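# Lay the towel out flat beside the basket

## Task

Get the towel lying flat on the tabletop as a single layer. It must stay at least one finger-width inside the table edge, at least two finger-widths away from the basket rim, and more than one hand-width away from the column of each arm. The basket must end upright with its entire base resting on the table, no more than three finger-widths from its starting spot, and turned roughly as it was. Finish by releasing everything and pulling the grippers away. Anything that stays in place only because the robot is holding it does not count.

## Robot and tools

Robot: two arms, left_arm and right_arm. Each has six joints and a parallel gripper. Cameras are cam_head_left (504x504), cam_head_right (504x504), cam_high (504x504), cam_left_wrist (616x616, fisheye) and cam_right_wrist (616x616, fisheye). Every result includes images from all five, in that order.

Frame: one shared world frame. The origin sits on the tabletop midway between the arms. +z is up, +x reaches out over the table, and left_arm is on the +y side. The names left and right refer to the arms, not to image sides. Each result prints a state line per arm with end_effector_position in metres and end_effector_quat_wxyz. That point lies between the finger pads, about 1 cm short of the tips. The fingers point along the gripper's +z and open along its y axis. Printed hand positions can be somewhat wrong, and more so when the arm is stretched far.

The row: every motion command uses rows of 14 numbers, even when one arm stays still. The first 7 are for left_arm and the next 7 for right_arm. Within each 7, the order is shoulder, elbow, wrist yaw, wrist roll, wrist pitch, waist, then gripper opening. The joint values are absolute target angles in radians, not offsets, and use the same convention as the Joint positions line. Elbow and wrist roll have their signs flipped compared with the URDF. Allowed URDF ranges are: waist -2.618 to 3.054, shoulder 0.000 to 3.142, elbow 0.000 to 3.142 (so -3.142 to 0.000 in your numbers), wrist pitch -1.571 to 1.571, wrist yaw -1.571 to 1.571, wrist roll -2.094 to 2.094. The true joint ends can be up to 0.036 rad away from these. A target more than 0.036 rad outside a range, and further out than the joint is now, gets the call refused. If a joint is clipped at its real end, the result says "joint sent to its limit". Opening is on a scale from -1 (closed) to +1 (fully open).

execute_actions(actions): takes a list of actions. Each action is a table of up to 15 rows, and each row lasts one 1/30 s step, so an action spans 0.5 s. If a table has fewer than 15 rows, its last row is repeated to fill the action. An empty list only returns the current state and images.

move(target, speed, blocking): takes one 14-number row of absolute targets. All joints of both arms go toward their targets in step, so each hand follows a curve. It does not avoid obstacles or the other arm. speed is in rad/s for the joint with the longest way to go, from 0.01 to 2, with 0.5 as the default. Paths take between 0.5 and 10 s, and anything longer is cut off at 10 s. Finger openings are sent at the start. The extra "move:" line gives the outcome (done, off_target, moving, held, fault), limits=held or limits=none, and the joint furthest from its target on each arm. blocking=false returns after 0.5 s while motion continues. Until the move ends, use wait or stop before any other motion command. Faster moves hit harder, and targets set deeper past a contact press harder.

wait(seconds): 0 to 10 s. The arms keep their last command, and the call returns early if a running move ends. stop(): brakes a running move, though braking needs some distance. zoom_image(camera, region): region is [x0, y0, x1, y1] in the chosen camera's pixels, at most 504 by 504, and gives a closer look at the latest image. finished_scene(scene): give the current scene's number. It ends the scene for good and reports whether the goal was met, so release the towel and move the arms away first.

Motion limits: on each step, a joint's target can lead its measured angle by at most 0.202 rad (waist), 0.258 (shoulder), 0.238 (elbow), 0.573 (wrist pitch) or 0.522 (wrist yaw and roll). If a step would move the hand more than 70 mm, all of that arm's targets are scaled back. So big changes take several actions, and unfinished motion may have to be sent again. The Joint targets line shows what each joint is currently driven toward. Resending those values holds the arm still. "joint command not followed" means a clearance check changed some targets.

Result lines: Joint positions and Joint velocities list each arm's joints in row order (rad, rad/s), plus the pad gap in metres (0.094 m when fully open). grip_measured gives the finger opening on the command scale, and each gripper may be off by about 1 mm. To grip securely, command roughly 0.03 below grip_measured, or less to grip more gently. Pad force tops out around 50 to 62 N, and less on very thin material such as cloth under 2 mm. A held item may occasionally get a brief tug, so grip firmly enough.

Calibration: each camera has K, distortion D and T_world_to_cam, which maps world to camera coordinates. Head camera positions are roughly [-0.159, 0.026, 0.807] and [-0.160, -0.245, 0.804], and cam_high is at [1.054, 0.576, 1.231]. The wrist cameras move with their hands, and their poses are computed from joint readings.

Heat: holding loads warms the motors, including while you are thinking. MOTOR HOT appears at 75 °C. At 90 °C that arm halts for 10 s. At 100 °C the arm goes limp and drops. Any of these appears as an OVER-TEMPERATURE FAULT line.

Avoid: the arms striking or pushing hard against each other, knocking the towel or basket off the table, tipping or shifting the basket, dropping things, slamming down, and pressing hard into the table. Prefer smooth, gentle motions.

Each tool is called after ">>>" in YAML: its name, and indented under it one key for each argument.

## Session

>>> execute_actions:
  actions: []

Scene clock: 0.00 s.
left_arm: end_effector_position=(+0.4841, +0.3759, +0.2364) grip_measured=+1.000 end_effector_quat_wxyz=(+0.108, +0.021, +0.931, +0.347) | right_arm: end_effector_position=(+0.2888, -0.1470, +0.1629) grip_measured=+1.000 end_effector_quat_wxyz=(+0.266, +0.108, +0.952, +0.109)
Joint names: [shoulder, elbow, wrist yaw, wrist roll, wrist pitch, waist]
Joint positions: left_arm=[ 2.18  -2.348 -0.701 -0.127 -1.469  0.19   0.094] | right_arm=[ 1.468 -1.189  0.182 -0.784 -0.735  0.723  0.094]
Joint velocities: left_arm=[-0.017 -0.012 -0.022 -0.007  0.007  0.017  0.   ] | right_arm=[-0.017  0.027  0.022  0.051  0.037  0.007  0.   ]
Motor temperatures (°C, as the motors report them): left_arm=[25 25 25 26 25 24] | right_arm=[25 25 25 26 25 27]
Joint targets: left_arm=[2.158 -2.362 -0.715 -0.119 -1.457 0.190] | right_arm=[1.461 -1.196 0.192 -0.781 -0.733 0.723]

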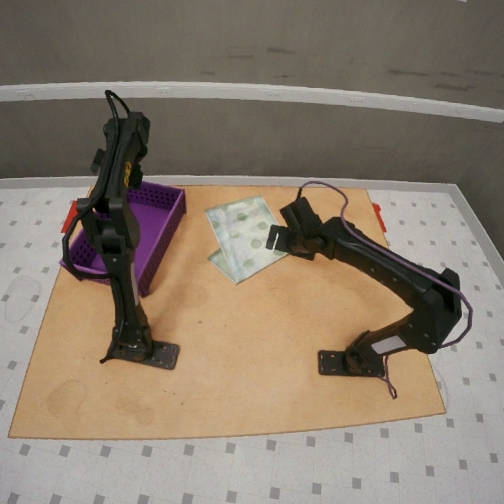

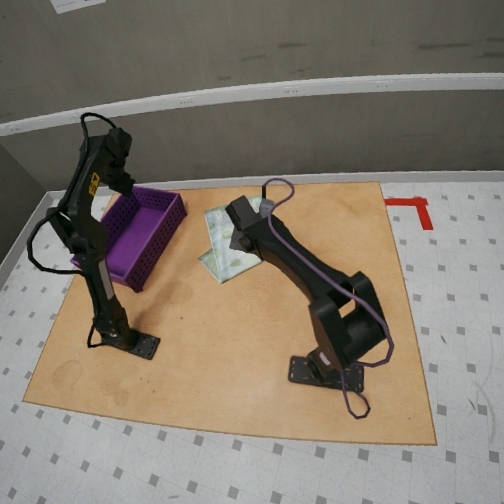

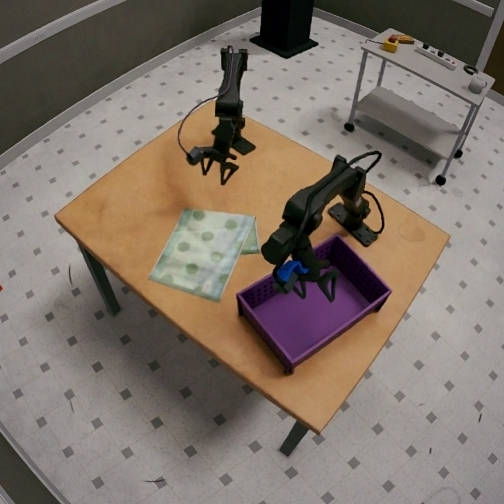

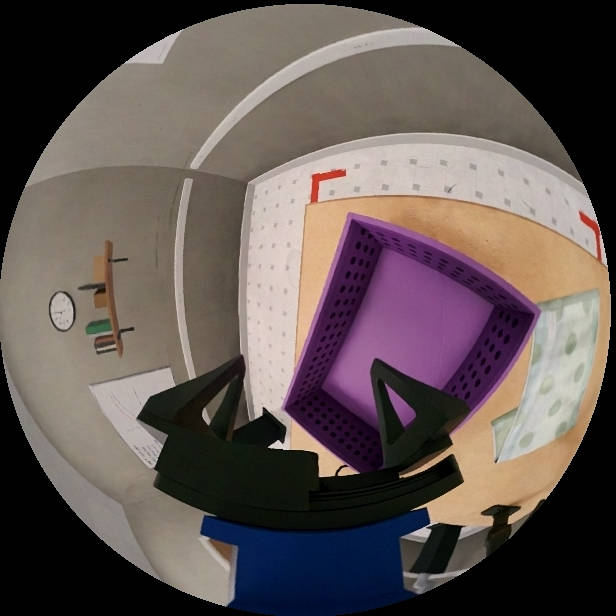

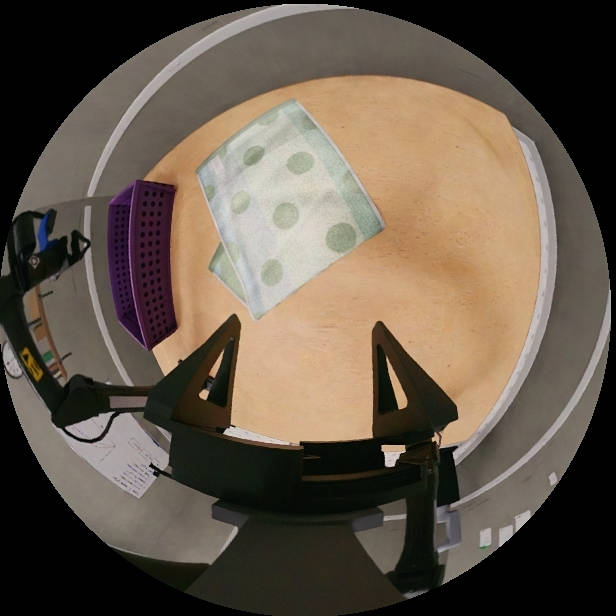

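>>> zoom_image:
  camera: "cam_high"
  region: [120, 180, 320, 330]

>>> zoom_image:
  camera: "cam_head_left"
  region: [170, 170, 330, 300]

Region (120, 180, 320, 330) of cam_high's 504x504 image, scaled by 2.520, with more detail than that image has; it fills the top 378 rows of this view, and the rest is white.

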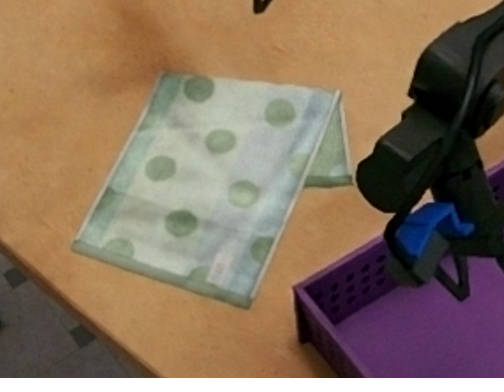

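Region (170, 170, 330, 300) of cam_head_left's 504x504 image, scaled by 3.150, with more detail than that image has; it fills the top 410 rows of this view, and the rest is white.

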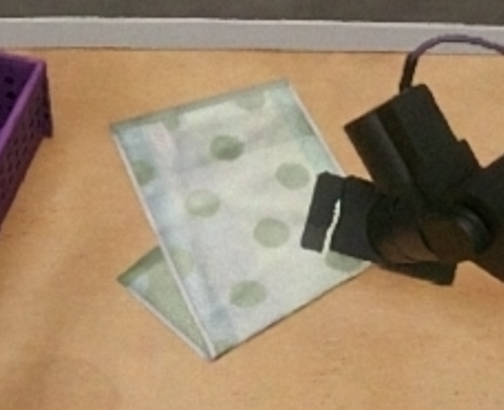

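>>> move:
  target: [2.0,-1.9,0,0,-0.9,-0.2,1,2.3,-2.092,0,0,-0.6,0.36,1]
  speed: 1.0

Scene clock: 62.40 s.
left_arm: end_effector_position=(+0.4929, +0.0651, +0.1617) grip_measured=+1.000 end_effector_quat_wxyz=(+0.244, +0.203, +0.947, -0.047) | right_arm: end_effector_position=(+0.5582, -0.1884, +0.1281) grip_measured=+1.000 end_effector_quat_wxyz=(+0.349, -0.108, +0.930, +0.042)
Joint names: [shoulder, elbow, wrist yaw, wrist roll, wrist pitch, waist]
Joint positions: left_arm=[ 2.043 -1.905 -0.005 -0.01  -0.931 -0.205  0.094] | right_arm=[ 2.304 -2.066  0.005 -0.009 -0.614  0.356  0.094]
Joint velocities: left_arm=[ 0.002  0.002 -0.022 -0.007  0.022 -0.002  0.   ] | right_arm=[-0.012  0.017 -0.007  0.066 -0.007 -0.017  0.   ]
Motor temperatures (°C, as the motors report them): left_arm=[32 27 25 26 26 24] | right_arm=[27 27 25 26 28 27]
Joint targets: left_arm=[2.000 -1.900 0.000 -0.000 -0.900 -0.200] | right_arm=[2.300 -2.092 0.000 0.000 -0.600 0.360]
move: off_target (left_arm, right_arm); limits=none; left_arm: farthest joint: the shoulder, 0.043 radians from its target (0.180 radians at the start); right_arm: farthest joint: the elbow, 0.026 radians from its target (0.903 radians at the start)
camera_calibration (this result's frames):
cam_left_wrist: T_world_to_cam=[[-0.369099, -0.929362, 0.00729135, 0.238705], [-0.928562, 0.368427, -0.0450909, 0.483303], [0.0392194, -0.0234135, -0.998956, 0.254959], [0, 0, 0, 1]] pos_world=[0.526883, 0.049751, 0.274745]
cam_right_wrist: T_world_to_cam=[[0.27122, -0.962382, -0.0161172, -0.328755], [-0.94788, -0.269967, 0.169235, 0.469073], [-0.16722, -0.0306229, -0.985444, 0.326567], [0, 0, 0, 1]] pos_world=[0.588399, -0.179753, 0.237131]

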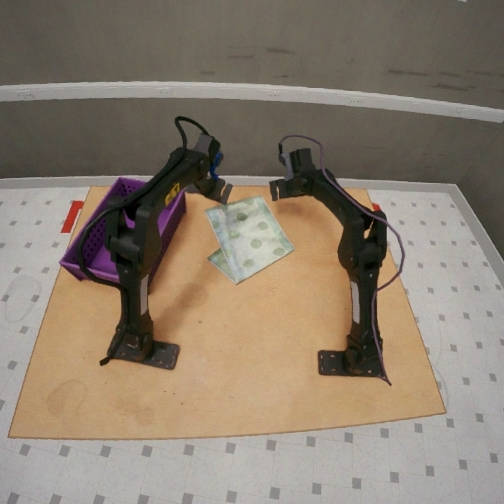

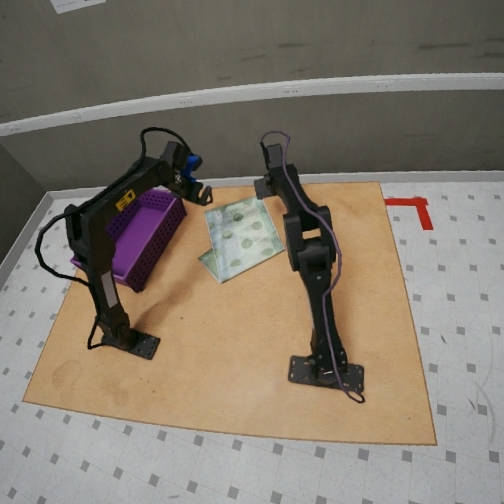

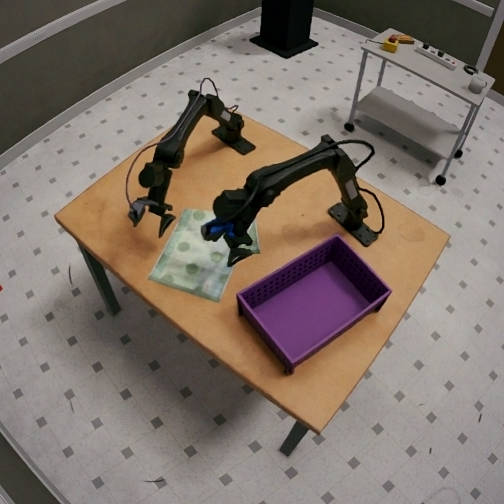

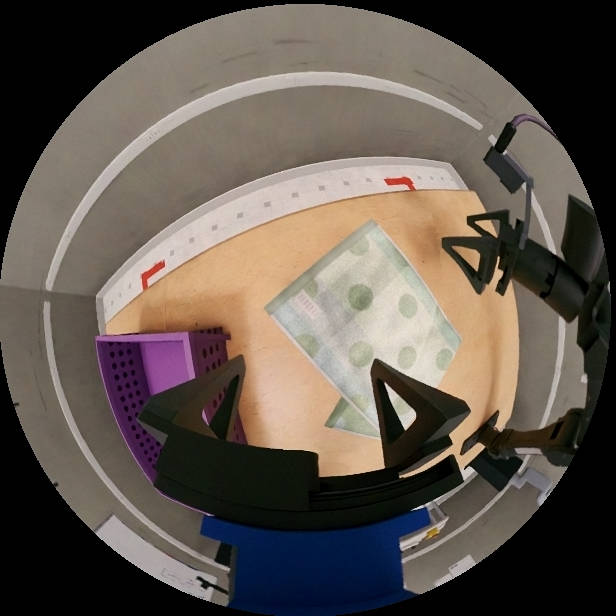

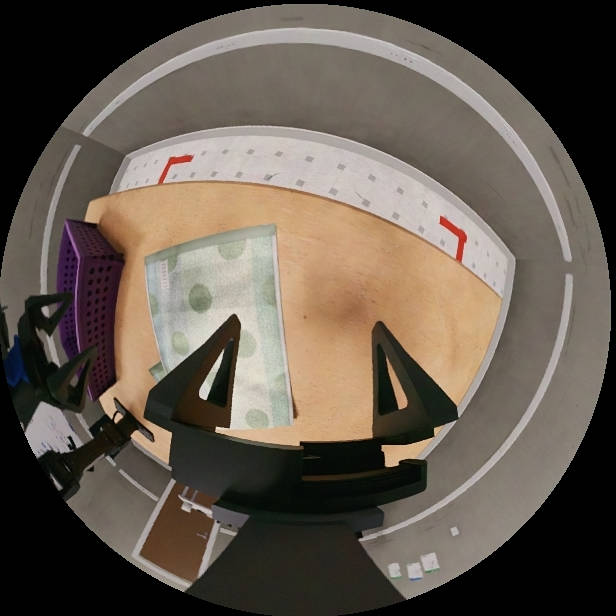

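>>> move:
  target: [1.7,-1.7,0,0,-0.9,-0.1,1,2.68,-2.487,0,0,-0.69,0.405,0]
  speed: 1.0

Scene clock: 85.87 s.
left_arm: end_effector_position=(+0.4542, +0.1315, +0.2385) grip_measured=+1.000 end_effector_quat_wxyz=(+0.311, +0.151, +0.937, -0.046) | right_arm: end_effector_position=(+0.5962, -0.1474, +0.0376) grip_measured=+0.002 end_effector_quat_wxyz=(+0.315, -0.132, +0.939, +0.046)
Joint names: [shoulder, elbow, wrist yaw, wrist roll, wrist pitch, waist]
Joint positions: left_arm=[ 1.712 -1.703 -0.003 -0.009 -0.923 -0.103  0.094] | right_arm=[ 2.692 -2.461  0.002 -0.008 -0.692  0.402  0.047]
Joint velocities: left_arm=[-0.007  0.017  0.037 -0.007 -0.081 -0.007  0.   ] | right_arm=[-0.007 -0.007 -0.037 -0.007  0.007 -0.007  0.   ]
Motor temperatures (°C, as the motors report them): left_arm=[33 27 25 26 27 24] | right_arm=[31 28 25 26 29 27]
Joint targets: left_arm=[1.700 -1.700 -0.000 0.000 -0.900 -0.100] | right_arm=[2.680 -2.487 -0.000 -0.000 -0.690 0.405]
move: off_target (left_arm, right_arm); limits=none; left_arm: farthest joint: the wrist pitch, 0.023 radians from its target (0.030 radians at the start); right_arm: farthest joint: the elbow, 0.026 radians from its target (0.421 radians at the start)
camera_calibration (this result's frames):
cam_left_wrist: T_world_to_cam=[[-0.274526, -0.961474, 0.0142674, 0.245227], [-0.946349, 0.267518, -0.181266, 0.480177], [0.170465, -0.0632641, -0.983331, 0.276653], [0, 0, 0, 1]] pos_world=[0.474577, 0.124825, 0.355582]
cam_right_wrist: T_world_to_cam=[[0.316124, -0.948501, -0.0202967, -0.325552], [-0.919848, -0.311672, 0.238202, 0.506031], [-0.232261, -0.0566317, -0.971003, 0.279335], [0, 0, 0, 1]] pos_world=[0.633265, -0.135252, 0.144089]

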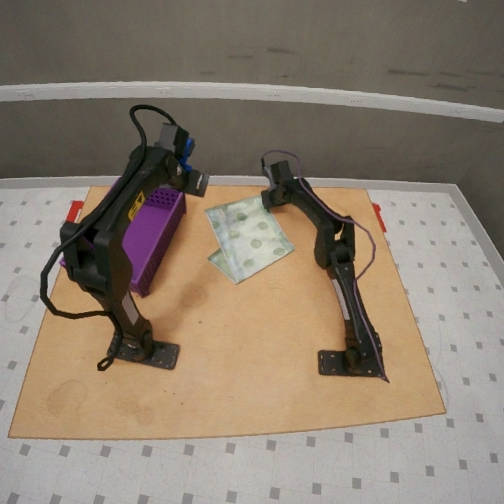

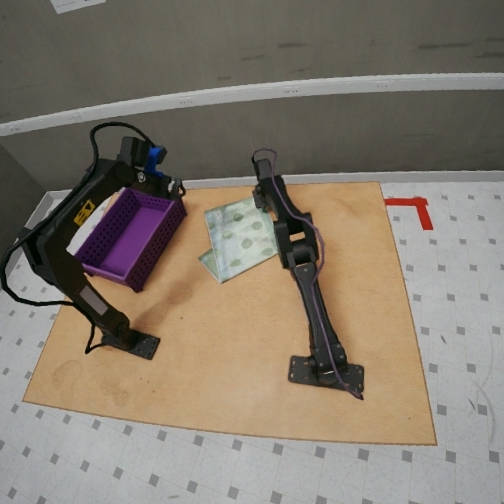

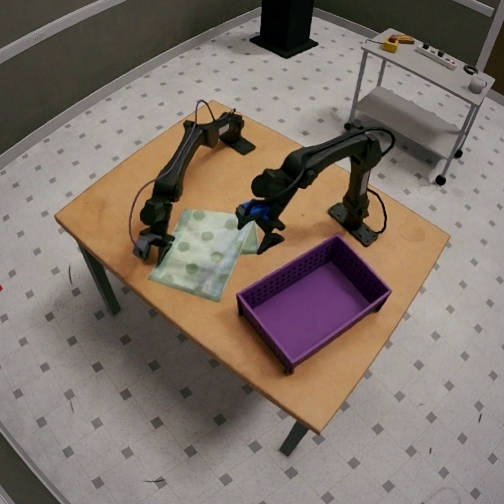

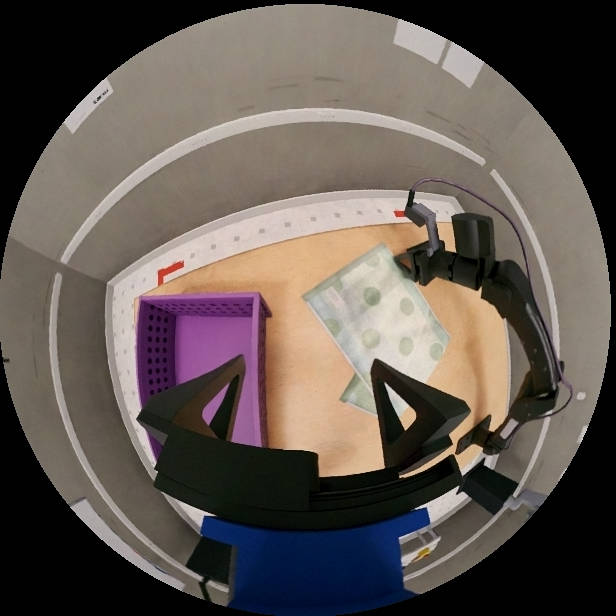

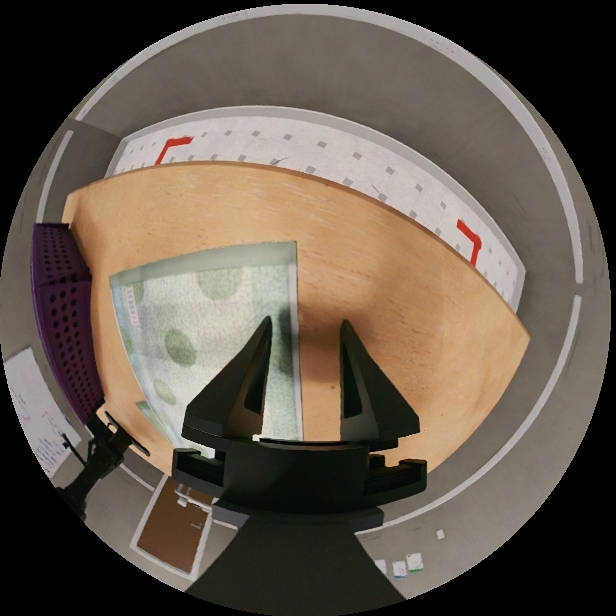

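>>> move:
  target: [1.7,-1.7,0,0,-0.9,-0.1,1,2.69,-2.38,0,0,-0.58,0.405,0]
  speed: 0.4

>>> execute_actions:
  actions:
    - [[1.7,-1.7,0,0,-0.9,-0.1,1,2.69,-2.38,0,0,-0.58,0.405,-1]]
    - [[1.7,-1.7,0,0,-0.9,-0.1,1,2.69,-2.38,0,0,-0.58,0.405,-1]]

>>> move:
  target: [1.7,-1.7,0,0,-0.9,-0.1,1,2.55,-2.3,0,0,-0.6,0.38,-1]
  speed: 0.4

Scene clock: 91.57 s.
left_arm: end_effector_position=(+0.4540, +0.1316, +0.2383) grip_measured=+1.000 end_effector_quat_wxyz=(+0.310, +0.151, +0.937, -0.046) | right_arm: end_effector_position=(+0.6032, -0.1450, +0.0274) grip_measured=+0.002 end_effector_quat_wxyz=(+0.333, -0.131, +0.932, +0.049)
Joint names: [shoulder, elbow, wrist yaw, wrist roll, wrist pitch, waist]
Joint positions: left_arm=[ 1.712 -1.703 -0.003 -0.009 -0.924 -0.103  0.094] | right_arm=[ 2.692 -2.397  0.001 -0.008 -0.588  0.402  0.047]
Joint velocities: left_arm=[-0.017 -0.007  0.022  0.022  0.022  0.007  0.   ] | right_arm=[ 0.002  0.002 -0.051 -0.037 -0.051 -0.002 -0.001]
Motor temperatures (°C, as the motors report them): left_arm=[32 27 25 26 28 24] | right_arm=[33 28 25 26 29 27]
Joint targets: left_arm=[1.700 -1.700 0.000 -0.000 -0.900 -0.100] | right_arm=[2.690 -2.380 -0.000 0.000 -0.580 0.405]
move: off_target (left_arm); limits=none; left_arm: farthest joint: the wrist pitch, 0.024 radians from its target (0.023 radians at the start); right_arm: farthest joint: the elbow, 0.017 radians from its target (0.081 radians at the start)
camera_calibration (this result's frames):
cam_left_wrist: T_world_to_cam=[[-0.274511, -0.961479, 0.0142288, 0.24524], [-0.946546, 0.267581, -0.180141, 0.479735], [0.169394, -0.0629187, -0.983538, 0.277018], [0, 0, 0, 1]] pos_world=[0.474487, 0.124854, 0.355388]
cam_right_wrist: T_world_to_cam=[[0.317783, -0.94795, -0.0201456, -0.326656], [-0.927801, -0.315268, 0.199477, 0.52096], [-0.195446, -0.0446993, -0.979695, 0.250996], [0, 0, 0, 1]] pos_world=[0.636209, -0.134192, 0.1354]

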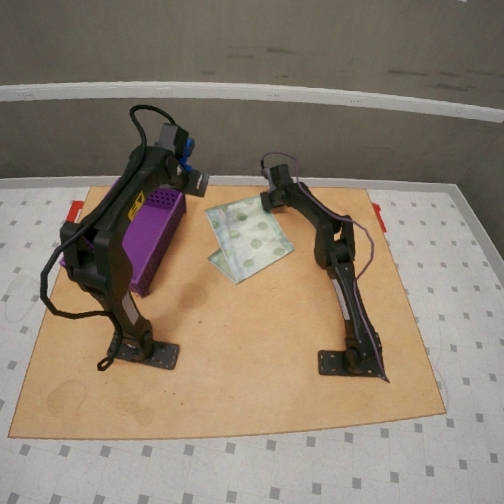

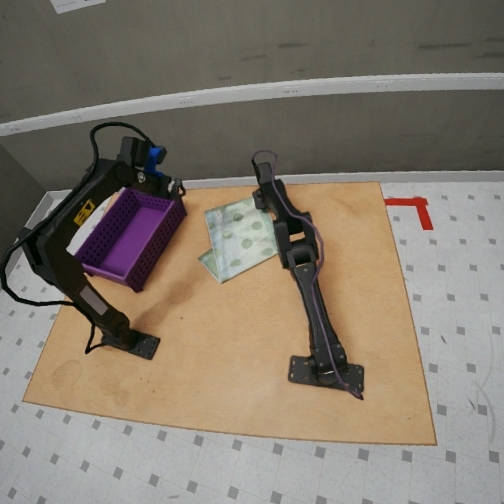

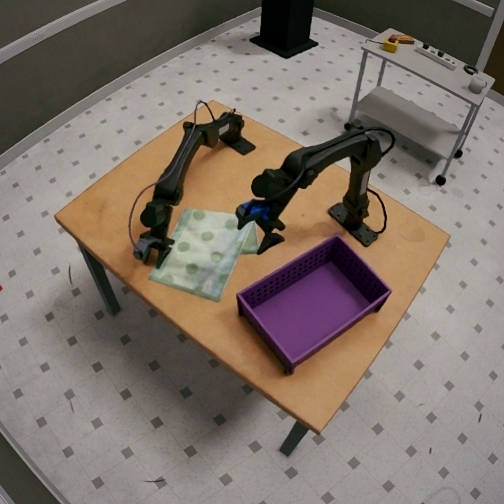

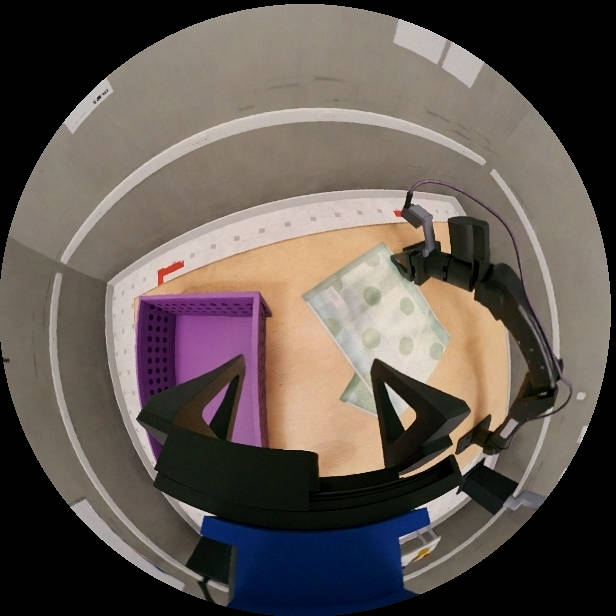

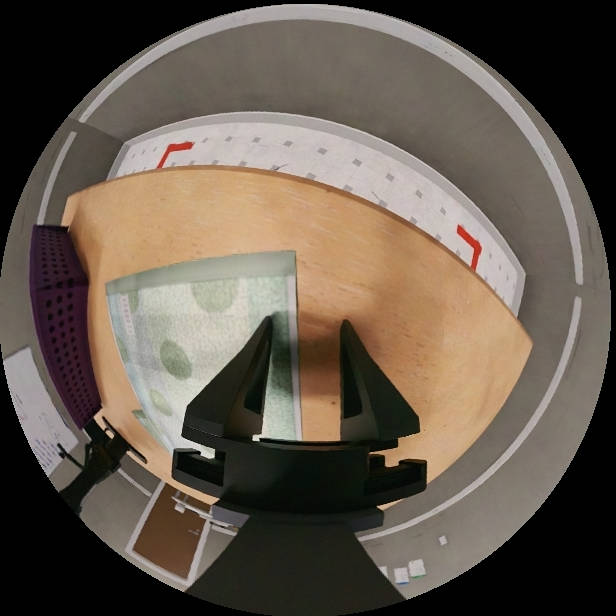

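Scene clock: 92.57 s.
left_arm: end_effector_position=(+0.4540, +0.1316, +0.2383) grip_measured=+1.000 end_effector_quat_wxyz=(+0.310, +0.151, +0.937, -0.046) | right_arm: end_effector_position=(+0.6035, -0.1448, +0.0277) grip_measured=-0.990 end_effector_quat_wxyz=(+0.334, -0.131, +0.932, +0.050)
Joint names: [shoulder, elbow, wrist yaw, wrist roll, wrist pitch, waist]
Joint positions: left_arm=[ 1.712 -1.703 -0.003 -0.009 -0.924 -0.103  0.094] | right_arm=[ 2.692 -2.397  0.    -0.008 -0.586  0.402  0.   ]
Joint velocities: left_arm=[ 0.002 -0.007  0.051 -0.066 -0.022 -0.007  0.   ] | right_arm=[ 0.017  0.002 -0.022 -0.022 -0.095  0.002  0.   ]
Motor temperatures (°C, as the motors report them): left_arm=[32 27 25 26 28 24] | right_arm=[33 28 25 26 29 27]
Joint targets: left_arm=[1.700 -1.700 0.000 0.000 -0.900 -0.100] | right_arm=[2.690 -2.380 0.000 -0.000 -0.580 0.405]
camera_calibration (this result's frames):
cam_left_wrist: T_world_to_cam=[[-0.274511, -0.961479, 0.0142288, 0.24524], [-0.946546, 0.267581, -0.180141, 0.479735], [0.169394, -0.0629187, -0.983538, 0.277018], [0, 0, 0, 1]] pos_world=[0.474487, 0.124854, 0.355388]
cam_right_wrist: T_world_to_cam=[[0.318048, -0.947856, -0.0203731, -0.326734], [-0.928071, -0.315656, 0.197598, 0.52142], [-0.193725, -0.0439379, -0.980071, 0.250446], [0, 0, 0, 1]] pos_world=[0.63635, -0.134103, 0.135767]

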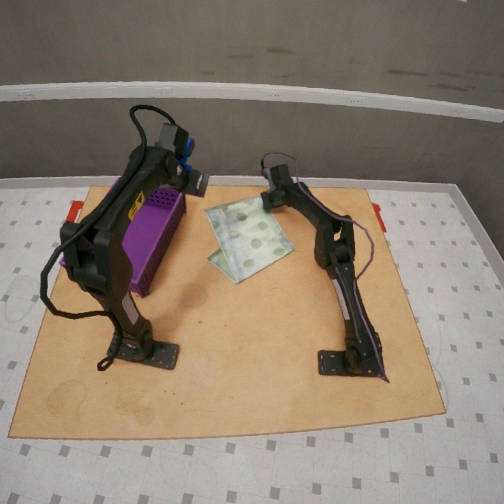

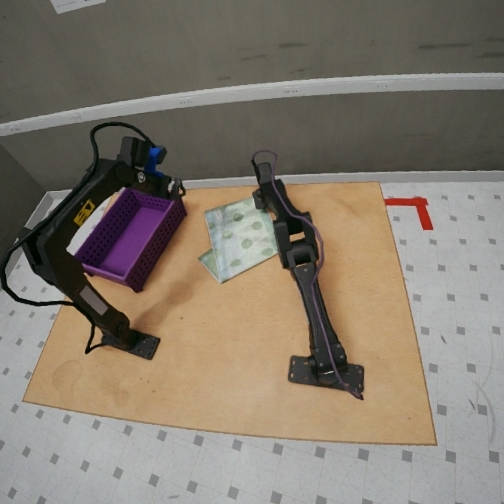

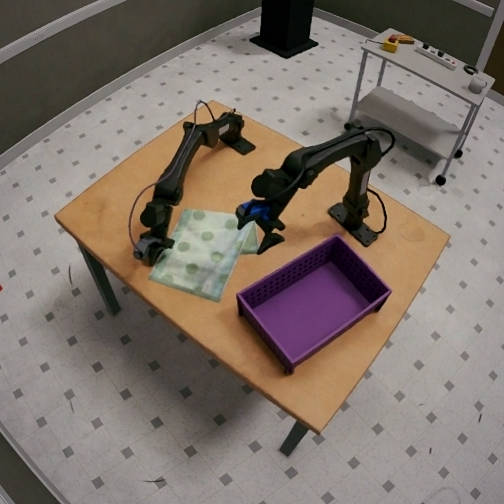

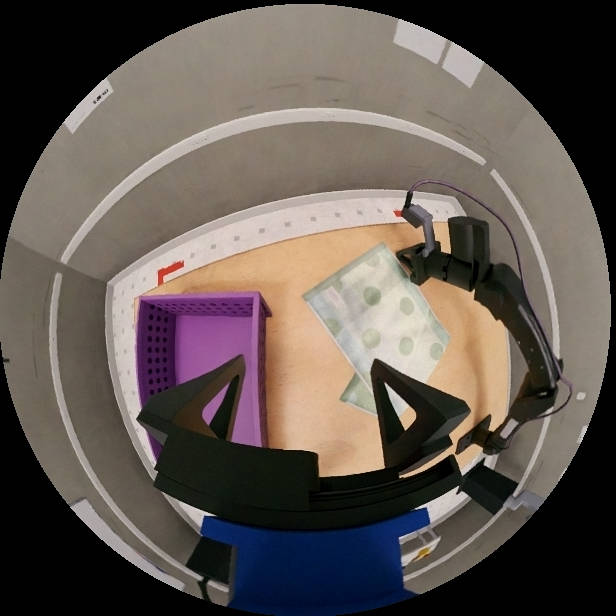

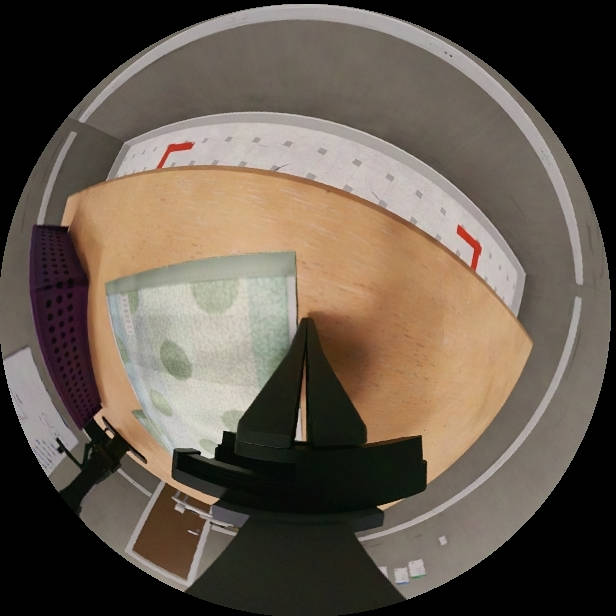

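Scene clock: 93.57 s.
left_arm: end_effector_position=(+0.4539, +0.1317, +0.2382) grip_measured=+1.000 end_effector_quat_wxyz=(+0.310, +0.151, +0.937, -0.046) | right_arm: end_effector_position=(+0.5962, -0.1564, +0.0749) grip_measured=-0.990 end_effector_quat_wxyz=(+0.350, -0.124, +0.927, +0.050)
Joint names: [shoulder, elbow, wrist yaw, wrist roll, wrist pitch, waist]
Joint positions: left_arm=[ 1.712 -1.703 -0.003 -0.009 -0.925 -0.103  0.094] | right_arm=[ 2.561 -2.313  0.    -0.008 -0.599  0.388  0.   ]
Joint velocities: left_arm=[-0.007  0.022 -0.022  0.051 -0.051 -0.002  0.   ] | right_arm=[ 0.007  0.007 -0.022 -0.007  0.022  0.007 -0.001]
Motor temperatures (°C, as the motors report them): left_arm=[32 27 25 26 28 24] | right_arm=[33 28 25 26 29 27]
Joint targets: left_arm=[1.700 -1.700 -0.000 0.000 -0.900 -0.100] | right_arm=[2.550 -2.300 0.000 0.000 -0.600 0.380]
move: off_target (left_arm); limits=none; left_arm: farthest joint: the wrist pitch, 0.025 radians from its target (0.024 radians at the start); right_arm: farthest joint: the elbow, 0.013 radians from its target (0.097 radians at the start)
camera_calibration (this result's frames):
cam_left_wrist: T_world_to_cam=[[-0.2745, -0.961482, 0.014203, 0.245248], [-0.946677, 0.267623, -0.179391, 0.47944], [0.16868, -0.0626885, -0.983675, 0.277261], [0, 0, 0, 1]] pos_world=[0.474427, 0.124874, 0.355259]
cam_right_wrist: T_world_to_cam=[[0.30564, -0.951954, -0.0191822, -0.327763], [-0.938171, -0.304532, 0.16461, 0.511867], [-0.162543, -0.0323153, -0.986172, 0.278446], [0, 0, 0, 1]] pos_world=[0.625655, -0.147138, 0.18405]

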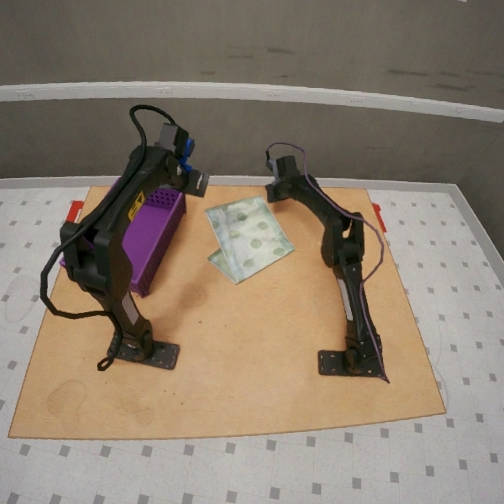

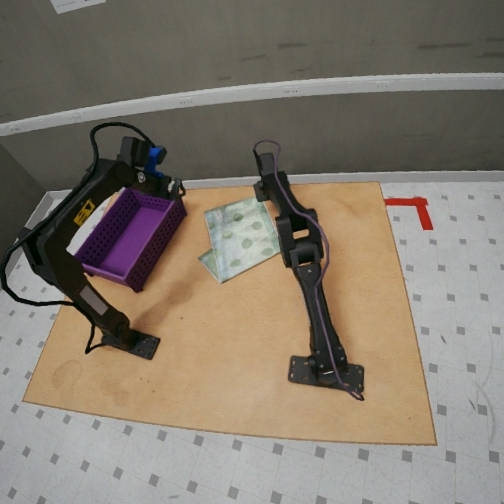

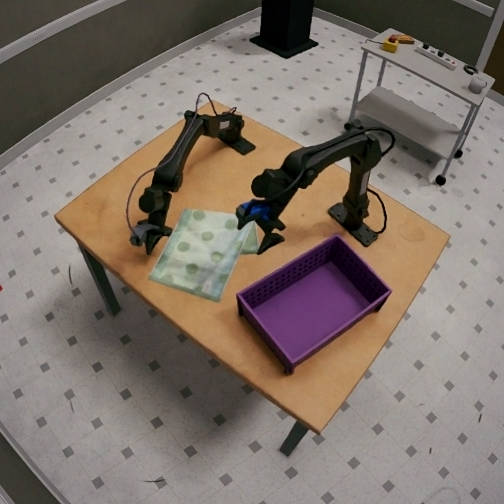

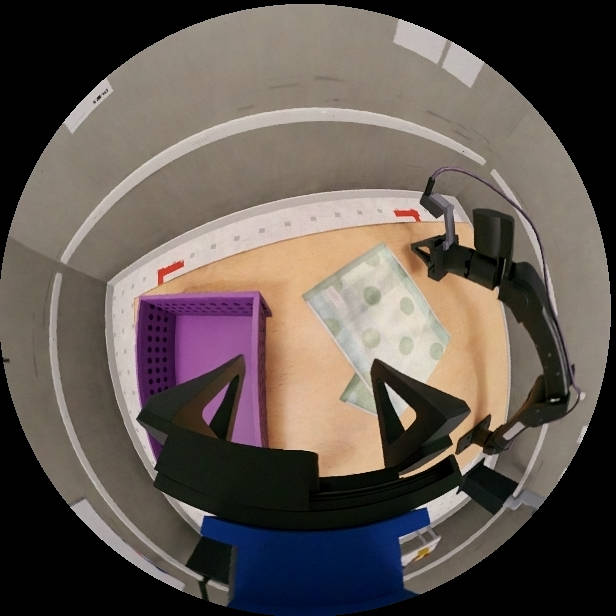

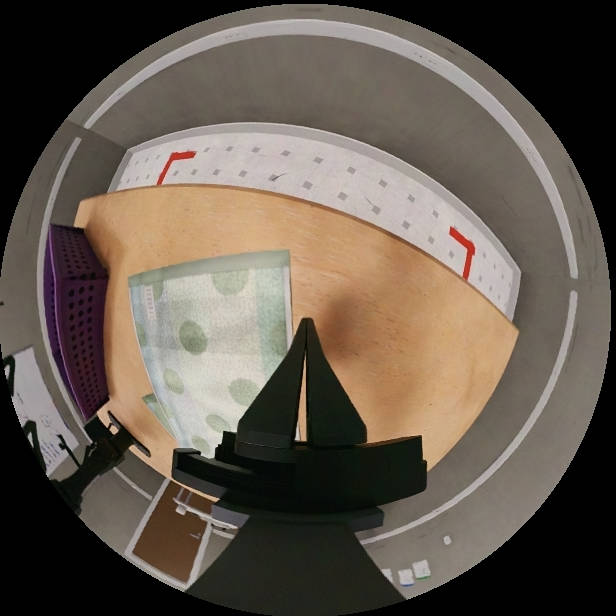

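>>> move:
  target: [1.7,-1.7,0,0,-0.9,-0.1,1,2.69,-2.38,0,0,-0.58,0.415,0]
  speed: 0.6

>>> move:
  target: [1.7,-1.7,0,0,-0.9,-0.1,1,2.725,-2.38,0,0,-0.58,0.415,0]
  speed: 0.2

Scene clock: 97.73 s.
left_arm: end_effector_position=(+0.4536, +0.1318, +0.2380) grip_measured=+1.000 end_effector_quat_wxyz=(+0.309, +0.151, +0.938, -0.046) | right_arm: end_effector_position=(+0.5998, -0.1433, +0.0265) grip_measured=-0.002 end_effector_quat_wxyz=(+0.332, -0.133, +0.932, +0.050)
Joint names: [shoulder, elbow, wrist yaw, wrist roll, wrist pitch, waist]
Joint positions: left_arm=[ 1.712 -1.703 -0.003 -0.009 -0.926 -0.103  0.094] | right_arm=[ 2.674 -2.359  0.002 -0.008 -0.57   0.406  0.047]
Joint velocities: left_arm=[ 0.012  0.017  0.007  0.066  0.007 -0.002  0.   ] | right_arm=[-0.022  0.002 -0.022 -0.037  0.022  0.002 -0.   ]
Motor temperatures (°C, as the motors report them): left_arm=[31 27 25 26 28 24] | right_arm=[34 27 25 26 29 27]
Joint targets: left_arm=[1.700 -1.700 -0.000 0.000 -0.900 -0.100] | right_arm=[2.690 -2.380 0.000 0.000 -0.580 0.415]
move: off_target (left_arm, right_arm); limits=none; left_arm: farthest joint: the wrist pitch, 0.026 radians from its target (0.025 radians at the start); right_arm: farthest joint: the elbow, 0.021 radians from its target (0.067 radians at the start)
camera_calibration (this result's frames):
cam_left_wrist: T_world_to_cam=[[-0.27448, -0.961489, 0.0141514, 0.245265], [-0.946936, 0.267707, -0.17789, 0.478849], [0.167251, -0.0622278, -0.983949, 0.277747], [0, 0, 0, 1]] pos_world=[0.474306, 0.124912, 0.355]
cam_right_wrist: T_world_to_cam=[[0.321267, -0.946785, -0.019622, -0.325864], [-0.926293, -0.318486, 0.201367, 0.517105], [-0.1969, -0.0465168, -0.979319, 0.250073], [0, 0, 0, 1]] pos_world=[0.63292, -0.1322, 0.13438]

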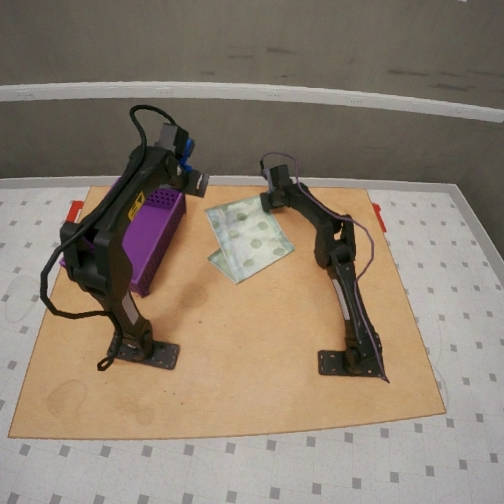

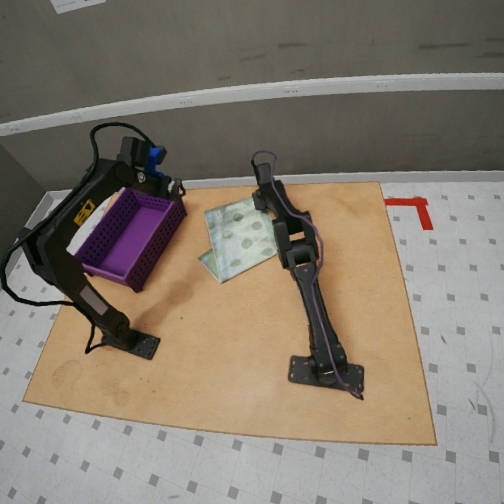

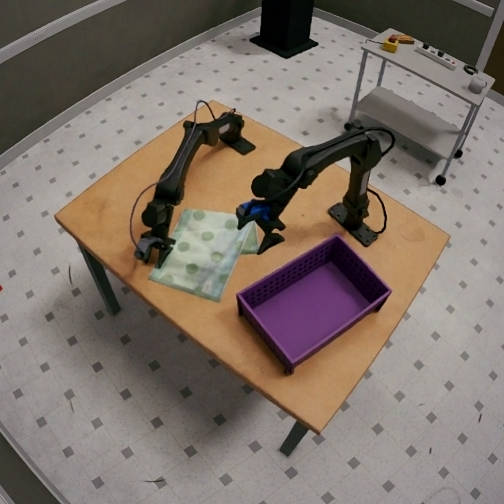

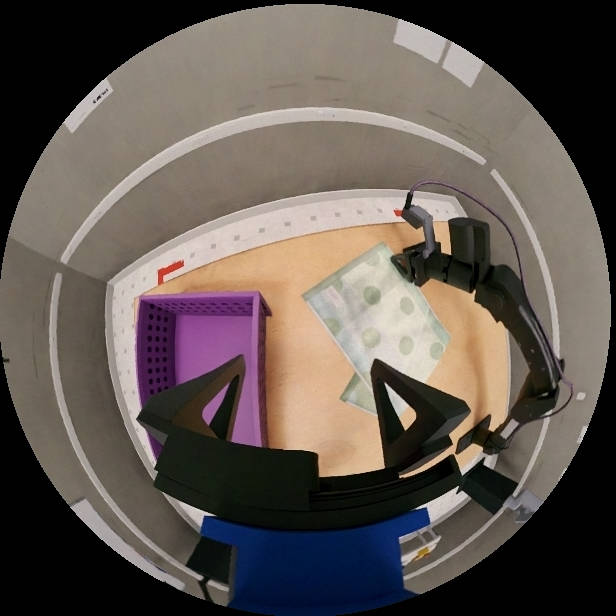

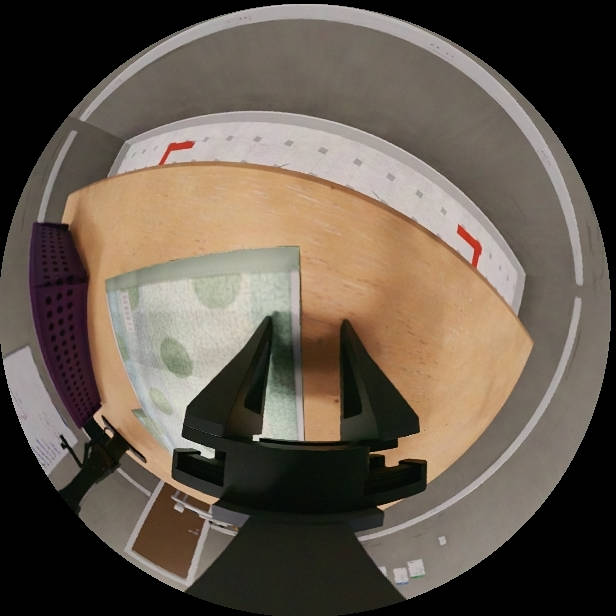

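Scene clock: 98.50 s.
left_arm: end_effector_position=(+0.4534, +0.1318, +0.2378) grip_measured=+1.000 end_effector_quat_wxyz=(+0.309, +0.151, +0.938, -0.046) | right_arm: end_effector_position=(+0.6024, -0.1422, +0.0251) grip_measured=-0.002 end_effector_quat_wxyz=(+0.336, -0.133, +0.931, +0.051)
Joint names: [shoulder, elbow, wrist yaw, wrist roll, wrist pitch, waist]
Joint positions: left_arm=[ 1.712 -1.703 -0.003 -0.009 -0.927 -0.103  0.094] | right_arm=[ 2.684 -2.369  0.    -0.008 -0.561  0.406  0.047]
Joint velocities: left_arm=[-0.017 -0.012 -0.051  0.095  0.022 -0.017  0.   ] | right_arm=[-0.017 -0.007 -0.022  0.037 -0.037 -0.012  0.   ]
Motor temperatures (°C, as the motors report them): left_arm=[31 27 25 26 28 24] | right_arm=[34 27 25 26 29 27]
Joint targets: left_arm=[1.700 -1.700 0.000 -0.000 -0.900 -0.100] | right_arm=[2.725 -2.380 0.000 0.000 -0.580 0.415]
move: off_target (left_arm, right_arm); limits=none; left_arm: farthest joint: the wrist pitch, 0.027 radians from its target (0.026 radians at the start); right_arm: farthest joint: the shoulder, 0.041 radians from its target (0.051 radians at the start)
camera_calibration (this result's frames):
cam_left_wrist: T_world_to_cam=[[-0.274469, -0.961492, 0.0141256, 0.245274], [-0.947065, 0.267749, -0.17714, 0.478553], [0.166537, -0.0619974, -0.984084, 0.277989], [0, 0, 0, 1]] pos_world=[0.474246, 0.124932, 0.354871]
cam_right_wrist: T_world_to_cam=[[0.322341, -0.946402, -0.020505, -0.326286], [-0.9275, -0.320087, 0.193101, 0.520846], [-0.189314, -0.0432257, -0.980965, 0.245209], [0, 0, 0, 1]] pos_world=[0.634682, -0.131482, 0.133275]

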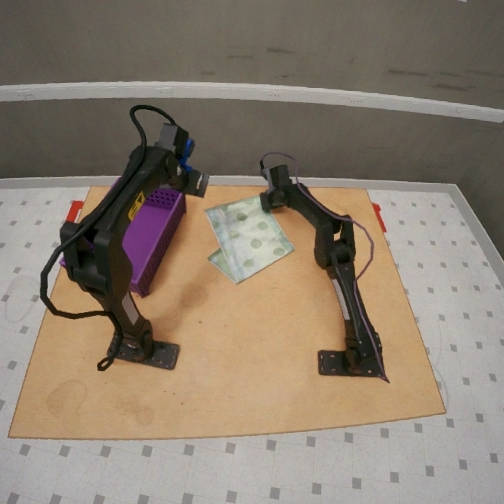

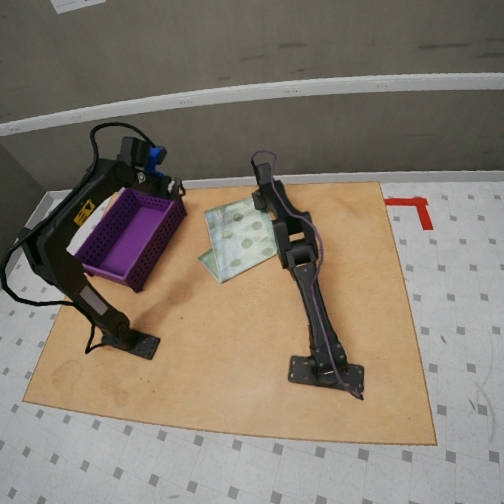

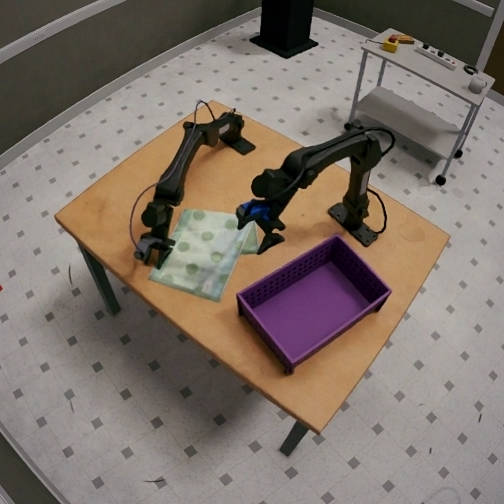

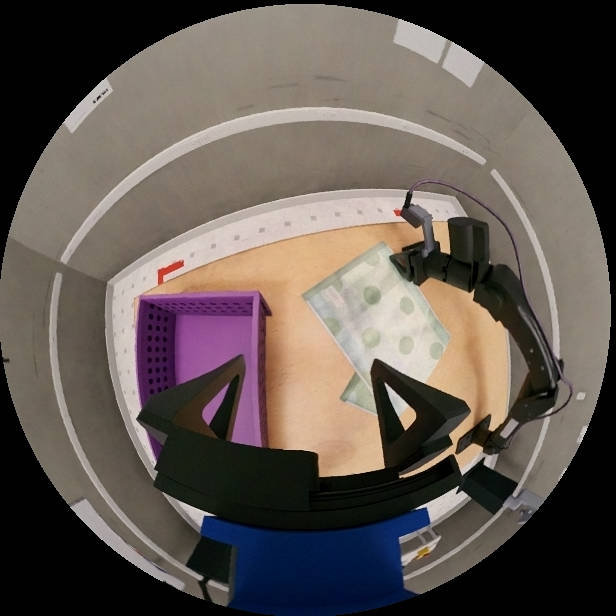

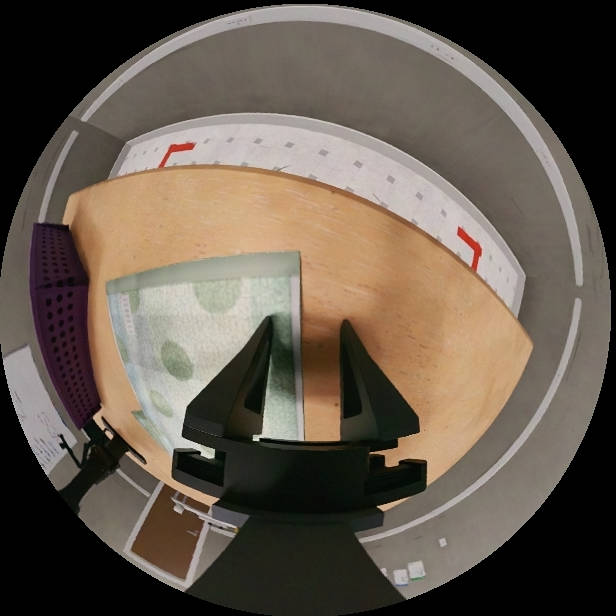

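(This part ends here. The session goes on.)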